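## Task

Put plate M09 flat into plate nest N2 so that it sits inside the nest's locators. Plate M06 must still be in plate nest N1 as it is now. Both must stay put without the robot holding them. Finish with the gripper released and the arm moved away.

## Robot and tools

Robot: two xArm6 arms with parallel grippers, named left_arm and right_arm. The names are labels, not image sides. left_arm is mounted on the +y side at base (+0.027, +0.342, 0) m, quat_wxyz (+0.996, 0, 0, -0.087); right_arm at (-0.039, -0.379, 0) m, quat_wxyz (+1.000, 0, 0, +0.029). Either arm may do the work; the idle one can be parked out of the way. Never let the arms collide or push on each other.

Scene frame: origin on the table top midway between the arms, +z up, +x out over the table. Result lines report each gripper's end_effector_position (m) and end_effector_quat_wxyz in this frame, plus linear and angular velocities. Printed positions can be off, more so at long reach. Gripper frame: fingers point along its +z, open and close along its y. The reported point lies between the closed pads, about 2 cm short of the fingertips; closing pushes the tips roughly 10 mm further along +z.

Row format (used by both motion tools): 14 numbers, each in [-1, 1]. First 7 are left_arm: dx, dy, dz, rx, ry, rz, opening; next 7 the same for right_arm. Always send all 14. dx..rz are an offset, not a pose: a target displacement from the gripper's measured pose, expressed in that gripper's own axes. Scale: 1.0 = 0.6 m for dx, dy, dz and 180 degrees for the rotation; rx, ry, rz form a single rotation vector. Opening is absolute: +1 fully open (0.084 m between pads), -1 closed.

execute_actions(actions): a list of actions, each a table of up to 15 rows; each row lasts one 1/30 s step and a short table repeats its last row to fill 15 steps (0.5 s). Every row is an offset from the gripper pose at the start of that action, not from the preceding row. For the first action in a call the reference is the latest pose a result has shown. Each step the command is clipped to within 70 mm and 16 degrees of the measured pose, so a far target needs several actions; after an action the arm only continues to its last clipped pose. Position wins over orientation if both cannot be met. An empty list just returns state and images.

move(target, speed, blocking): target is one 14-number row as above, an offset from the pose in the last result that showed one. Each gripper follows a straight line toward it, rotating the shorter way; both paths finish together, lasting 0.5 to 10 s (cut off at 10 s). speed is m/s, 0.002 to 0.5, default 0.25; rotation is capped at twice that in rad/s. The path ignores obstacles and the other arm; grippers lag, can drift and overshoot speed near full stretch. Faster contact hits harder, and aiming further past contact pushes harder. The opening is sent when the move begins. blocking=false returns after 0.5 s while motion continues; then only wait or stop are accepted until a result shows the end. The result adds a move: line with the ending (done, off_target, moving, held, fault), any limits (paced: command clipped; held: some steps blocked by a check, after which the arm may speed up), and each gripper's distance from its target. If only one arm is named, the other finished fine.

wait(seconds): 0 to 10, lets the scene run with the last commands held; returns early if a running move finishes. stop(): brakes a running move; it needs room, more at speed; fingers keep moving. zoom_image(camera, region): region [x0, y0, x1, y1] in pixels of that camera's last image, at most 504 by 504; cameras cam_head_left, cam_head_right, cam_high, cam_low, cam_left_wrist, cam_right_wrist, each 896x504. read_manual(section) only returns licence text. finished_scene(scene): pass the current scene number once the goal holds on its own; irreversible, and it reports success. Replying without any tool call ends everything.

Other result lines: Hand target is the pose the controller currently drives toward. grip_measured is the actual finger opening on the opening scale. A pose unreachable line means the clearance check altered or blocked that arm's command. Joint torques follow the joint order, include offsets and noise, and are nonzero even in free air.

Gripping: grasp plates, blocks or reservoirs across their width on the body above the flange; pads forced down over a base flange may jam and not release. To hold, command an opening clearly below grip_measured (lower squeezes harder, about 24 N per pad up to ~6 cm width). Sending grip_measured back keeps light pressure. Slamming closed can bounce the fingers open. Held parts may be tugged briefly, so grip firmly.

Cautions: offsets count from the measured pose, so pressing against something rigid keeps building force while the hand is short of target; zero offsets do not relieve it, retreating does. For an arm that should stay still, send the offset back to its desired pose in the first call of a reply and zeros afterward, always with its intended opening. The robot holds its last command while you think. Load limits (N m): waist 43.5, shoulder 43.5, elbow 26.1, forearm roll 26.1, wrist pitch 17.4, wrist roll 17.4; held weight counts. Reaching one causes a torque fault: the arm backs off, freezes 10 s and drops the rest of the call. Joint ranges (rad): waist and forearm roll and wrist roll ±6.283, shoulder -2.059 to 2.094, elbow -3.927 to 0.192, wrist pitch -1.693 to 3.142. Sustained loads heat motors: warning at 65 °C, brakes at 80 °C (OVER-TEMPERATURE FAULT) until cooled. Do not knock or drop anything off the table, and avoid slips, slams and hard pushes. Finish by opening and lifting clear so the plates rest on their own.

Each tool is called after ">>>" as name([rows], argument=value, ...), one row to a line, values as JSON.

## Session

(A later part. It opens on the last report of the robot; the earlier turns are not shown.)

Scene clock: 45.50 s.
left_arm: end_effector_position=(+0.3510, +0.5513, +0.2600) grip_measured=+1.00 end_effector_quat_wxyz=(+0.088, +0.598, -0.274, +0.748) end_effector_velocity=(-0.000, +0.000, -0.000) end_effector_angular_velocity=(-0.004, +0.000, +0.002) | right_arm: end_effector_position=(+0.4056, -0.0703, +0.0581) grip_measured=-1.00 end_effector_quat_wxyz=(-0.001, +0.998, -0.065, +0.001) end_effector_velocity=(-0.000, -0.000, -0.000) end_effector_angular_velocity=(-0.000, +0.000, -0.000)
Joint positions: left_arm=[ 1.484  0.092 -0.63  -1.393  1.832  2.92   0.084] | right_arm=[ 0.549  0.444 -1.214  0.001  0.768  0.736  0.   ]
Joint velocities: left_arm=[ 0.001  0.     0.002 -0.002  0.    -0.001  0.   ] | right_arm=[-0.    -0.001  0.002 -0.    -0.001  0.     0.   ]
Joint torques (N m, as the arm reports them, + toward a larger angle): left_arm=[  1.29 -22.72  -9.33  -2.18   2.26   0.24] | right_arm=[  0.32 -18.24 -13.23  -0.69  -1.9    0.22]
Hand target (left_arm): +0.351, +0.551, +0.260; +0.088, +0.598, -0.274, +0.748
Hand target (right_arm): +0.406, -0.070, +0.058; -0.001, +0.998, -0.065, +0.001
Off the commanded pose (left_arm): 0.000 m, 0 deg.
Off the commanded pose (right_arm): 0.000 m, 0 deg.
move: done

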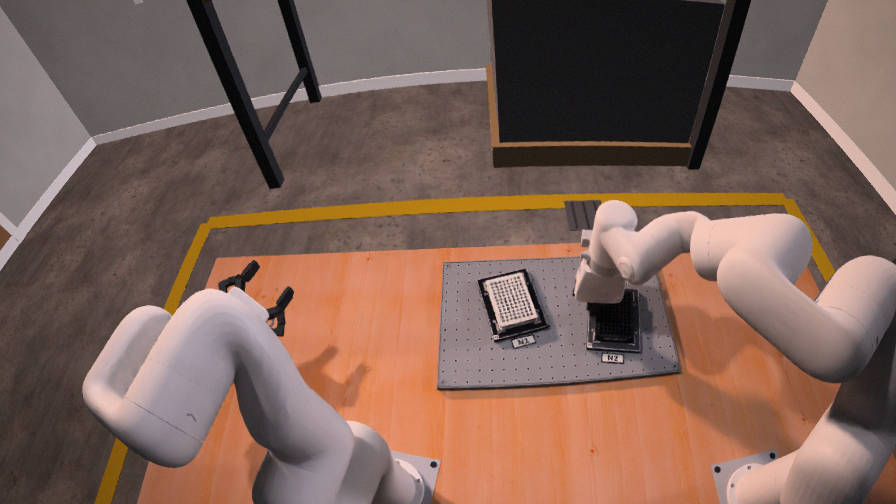

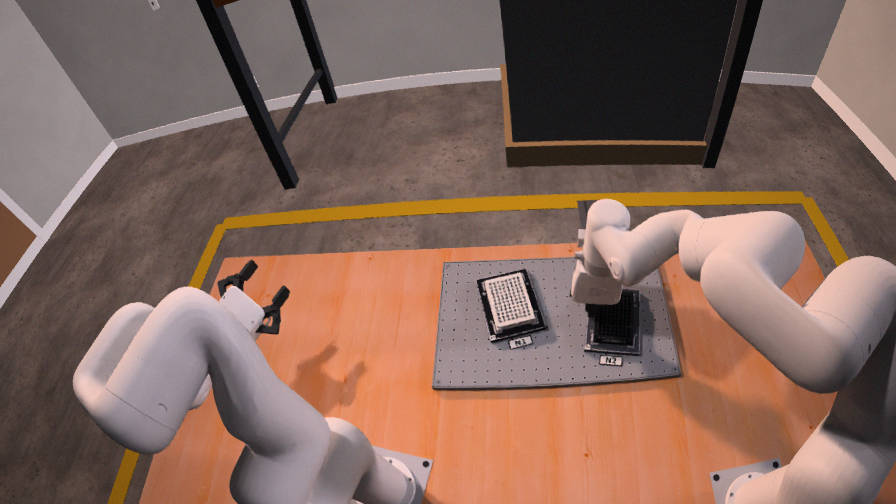

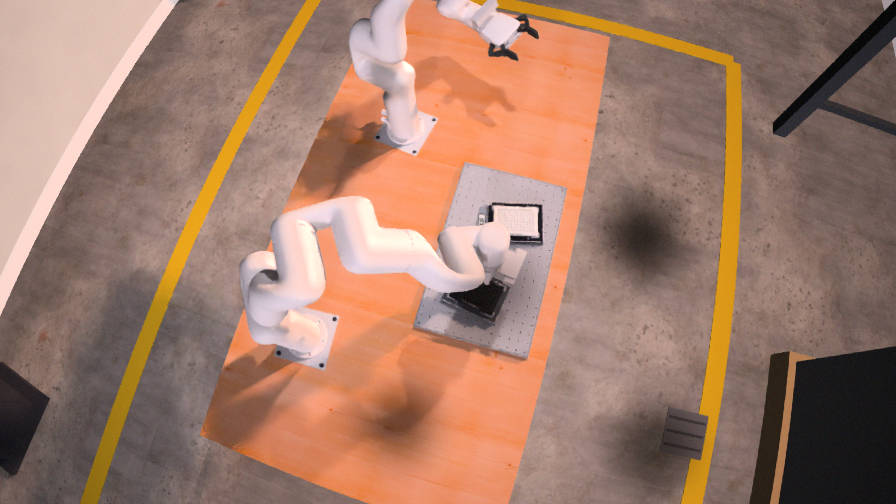

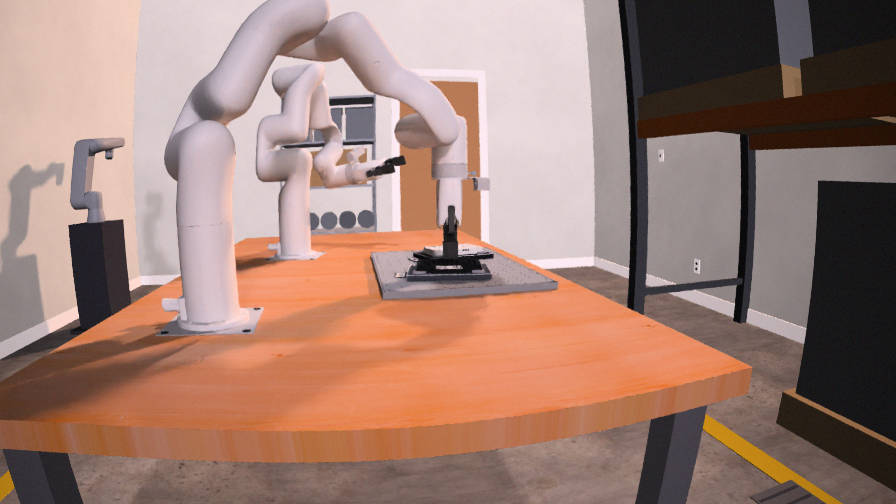

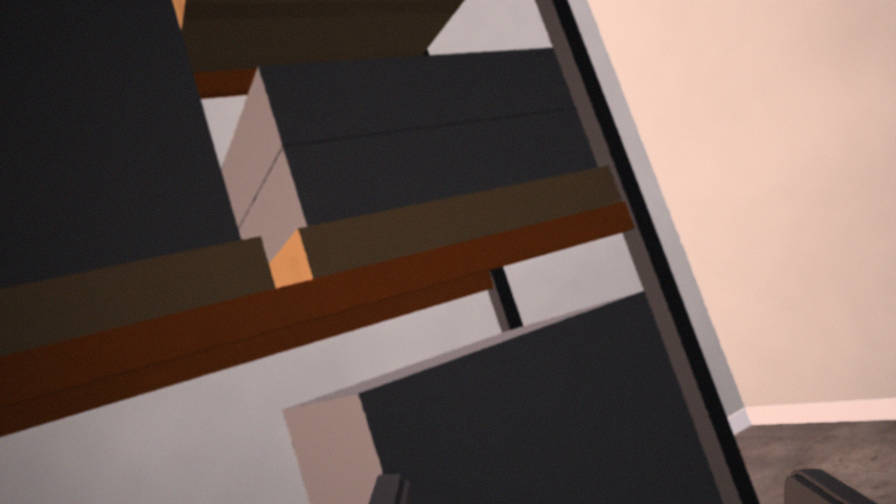

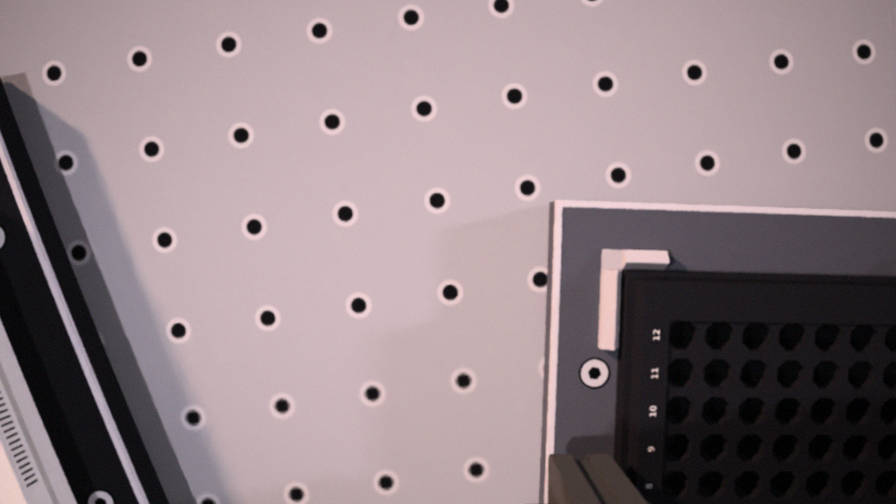

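Moved; far locator now exposed. Back off, lift and inspect.

>>> move(target=[0,0,0,0,0,0,1,0,-0.01,0,0,0,0,-1], speed=0.03)

>>> move(target=[0,0,0,0,0,0,1,-0.03,0.12,-0.25,0,0,0,1], speed=0.2)

>>> zoom_image(camera="cam_low", region=[395, 240, 500, 290])

Scene clock: 51.63 s.
left_arm: end_effector_position=(+0.3510, +0.5513, +0.2600) grip_measured=+1.00 end_effector_quat_wxyz=(+0.088, +0.598, -0.274, +0.748) end_effector_velocity=(+0.000, -0.000, +0.000) end_effector_angular_velocity=(-0.001, +0.000, +0.000) | right_arm: end_effector_position=(+0.4064, -0.0643, +0.0581) grip_measured=-1.00 end_effector_quat_wxyz=(-0.001, +0.998, -0.065, +0.001) end_effector_velocity=(-0.000, +0.000, +0.000) end_effector_angular_velocity=(-0.001, +0.001, +0.000)
Joint positions: left_arm=[ 1.484  0.092 -0.63  -1.393  1.832  2.92   0.084] | right_arm=[ 0.557  0.455 -1.233  0.001  0.774  0.744  0.   ]
Joint velocities: left_arm=[-0.    -0.001  0.    -0.001  0.    -0.002 -0.   ] | right_arm=[ 0.001  0.001 -0.001 -0.     0.002  0.001  0.   ]
Joint torques (N m, as the arm reports them, + toward a larger angle): left_arm=[  0.83 -22.47  -9.04  -1.64   2.06   0.26] | right_arm=[ -0.51 -18.51 -13.17  -0.54  -1.82   0.34]
Hand target (left_arm): +0.351, +0.551, +0.260; +0.088, +0.598, -0.274, +0.748
Hand target (right_arm): +0.406, -0.064, +0.058; -0.001, +0.998, -0.065, +0.001
Off the commanded pose (left_arm): 0.000 m, 0 deg.
Off the commanded pose (right_arm): 0.000 m, 0 deg.
move: done

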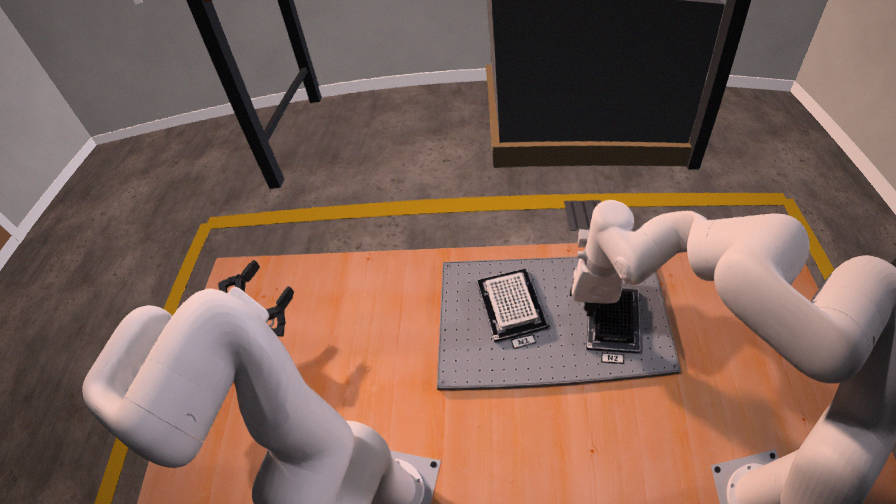

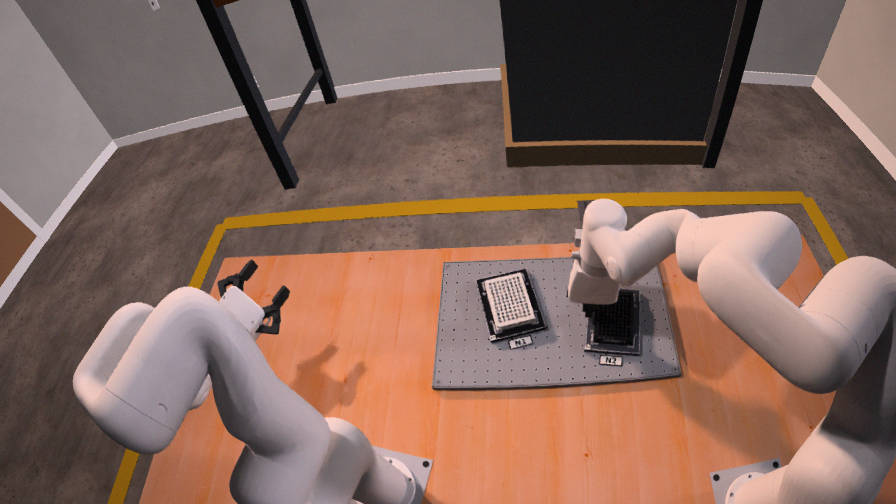

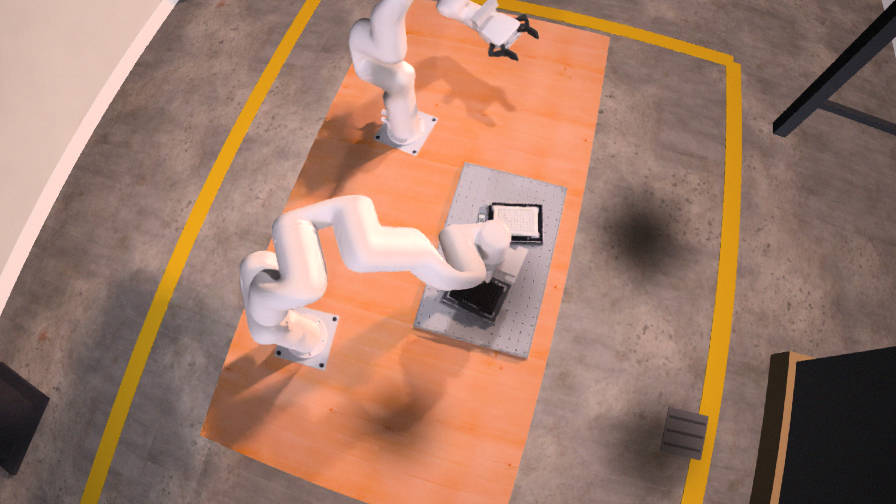

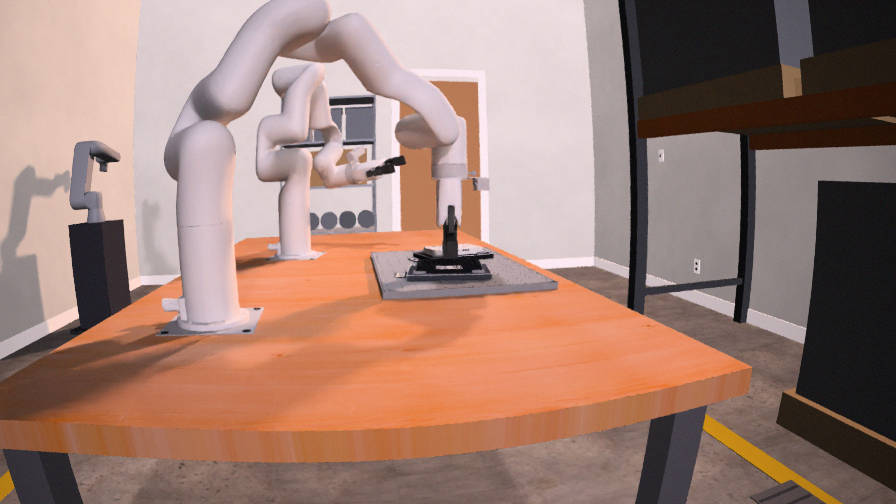

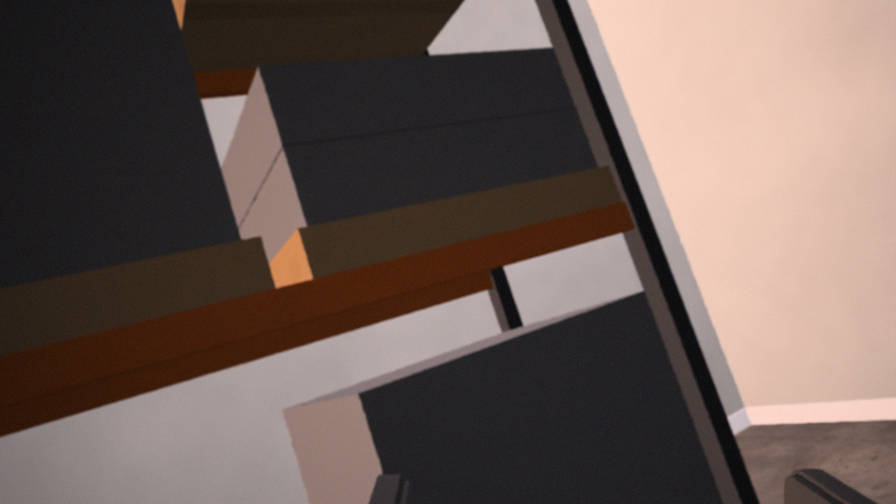

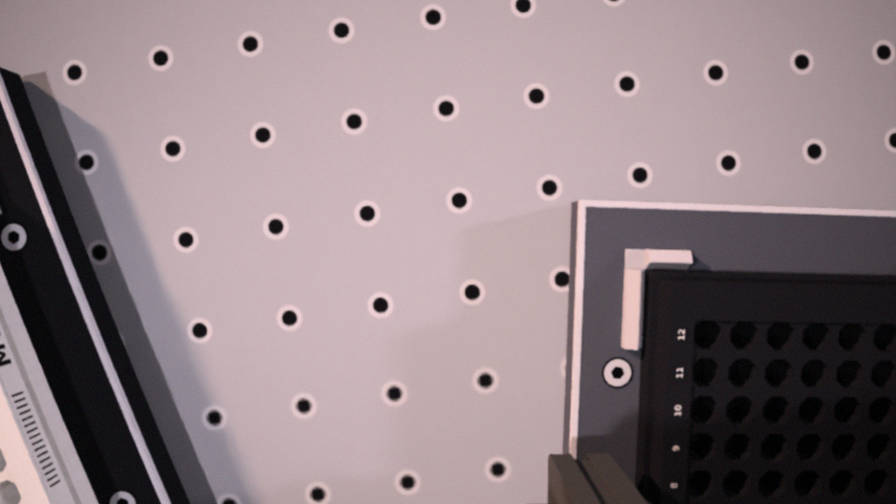

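Scene clock: 52.93 s.
left_arm: end_effector_position=(+0.3510, +0.5513, +0.2600) grip_measured=+1.00 end_effector_quat_wxyz=(+0.088, +0.598, -0.274, +0.748) end_effector_velocity=(+0.000, +0.000, +0.000) end_effector_angular_velocity=(-0.001, +0.000, +0.000) | right_arm: end_effector_position=(+0.3789, -0.1341, +0.2070) grip_measured=+1.00 end_effector_quat_wxyz=(-0.000, +0.998, -0.065, +0.000) end_effector_velocity=(+0.003, +0.002, +0.007) end_effector_angular_velocity=(+0.009, -0.015, +0.001)
Joint positions: left_arm=[ 1.484  0.092 -0.63  -1.393  1.832  2.92   0.084] | right_arm=[ 0.472  0.054 -1.144  0.001  1.089  0.66   0.084]
Joint velocities: left_arm=[-0.    -0.    -0.    -0.001  0.    -0.002  0.   ] | right_arm=[-0.    -0.008 -0.008 -0.    -0.001 -0.001  0.   ]
Joint torques (N m, as the arm reports them, + toward a larger angle): left_arm=[  0.15 -22.64  -8.75  -1.96   2.29   0.15] | right_arm=[  0.01 -14.17 -14.54  -0.69  -1.96   0.05]
Hand target (left_arm): +0.351, +0.551, +0.260; +0.088, +0.598, -0.274, +0.748
Hand target (right_arm): +0.379, -0.134, +0.208; -0.001, +0.998, -0.065, +0.001
Off the commanded pose (left_arm): 0.000 m, 0 deg.
Off the commanded pose (right_arm): 0.001 m, 0 deg.
move: done

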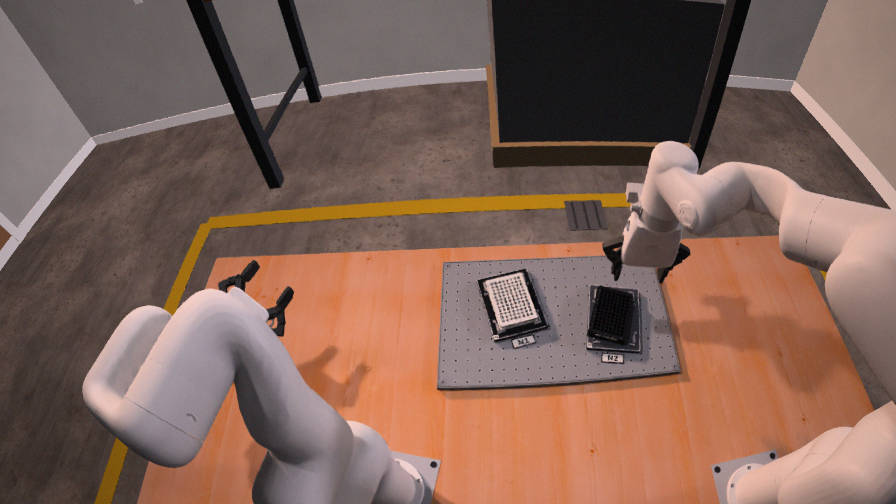

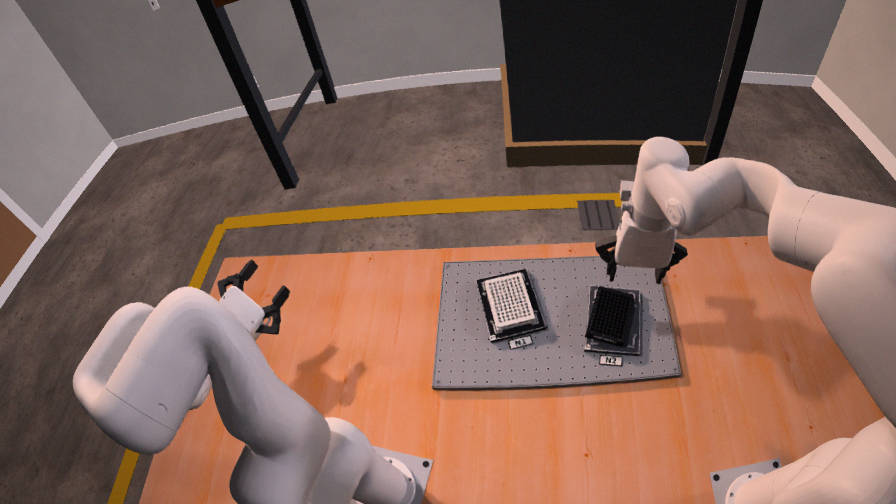

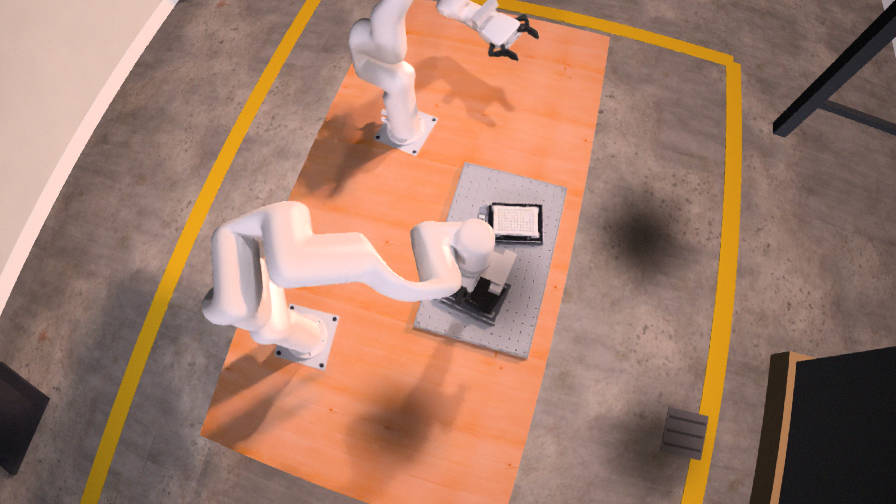

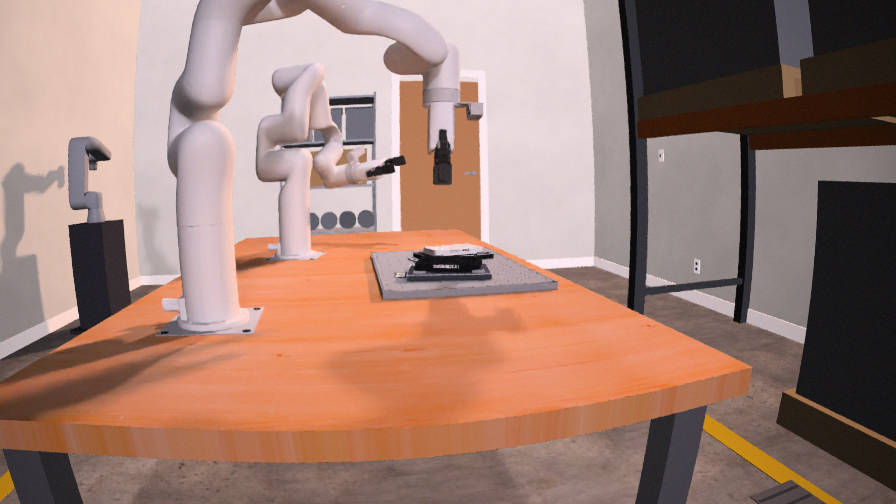

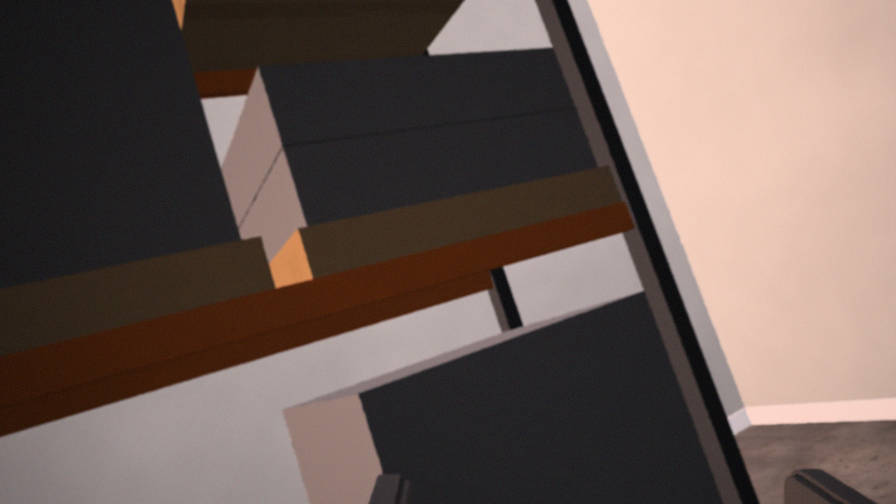

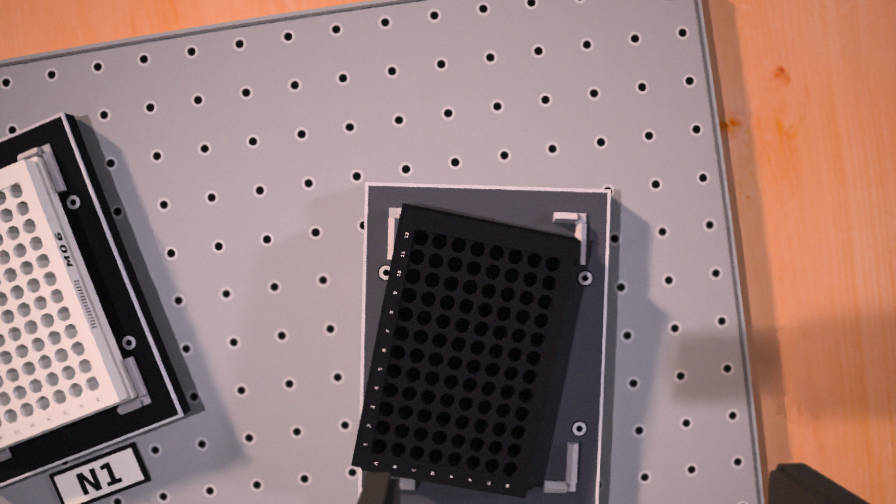

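Region (395, 240, 500, 290) of cam_low's 896x504 image, scaled by 4.800, with more detail than that image has; it fills the top 240 rows of this view, and the rest is white.

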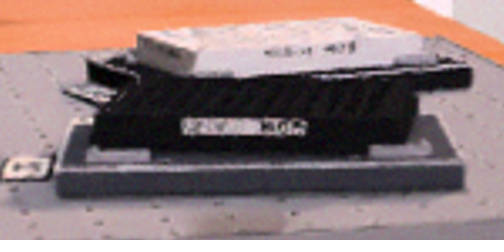

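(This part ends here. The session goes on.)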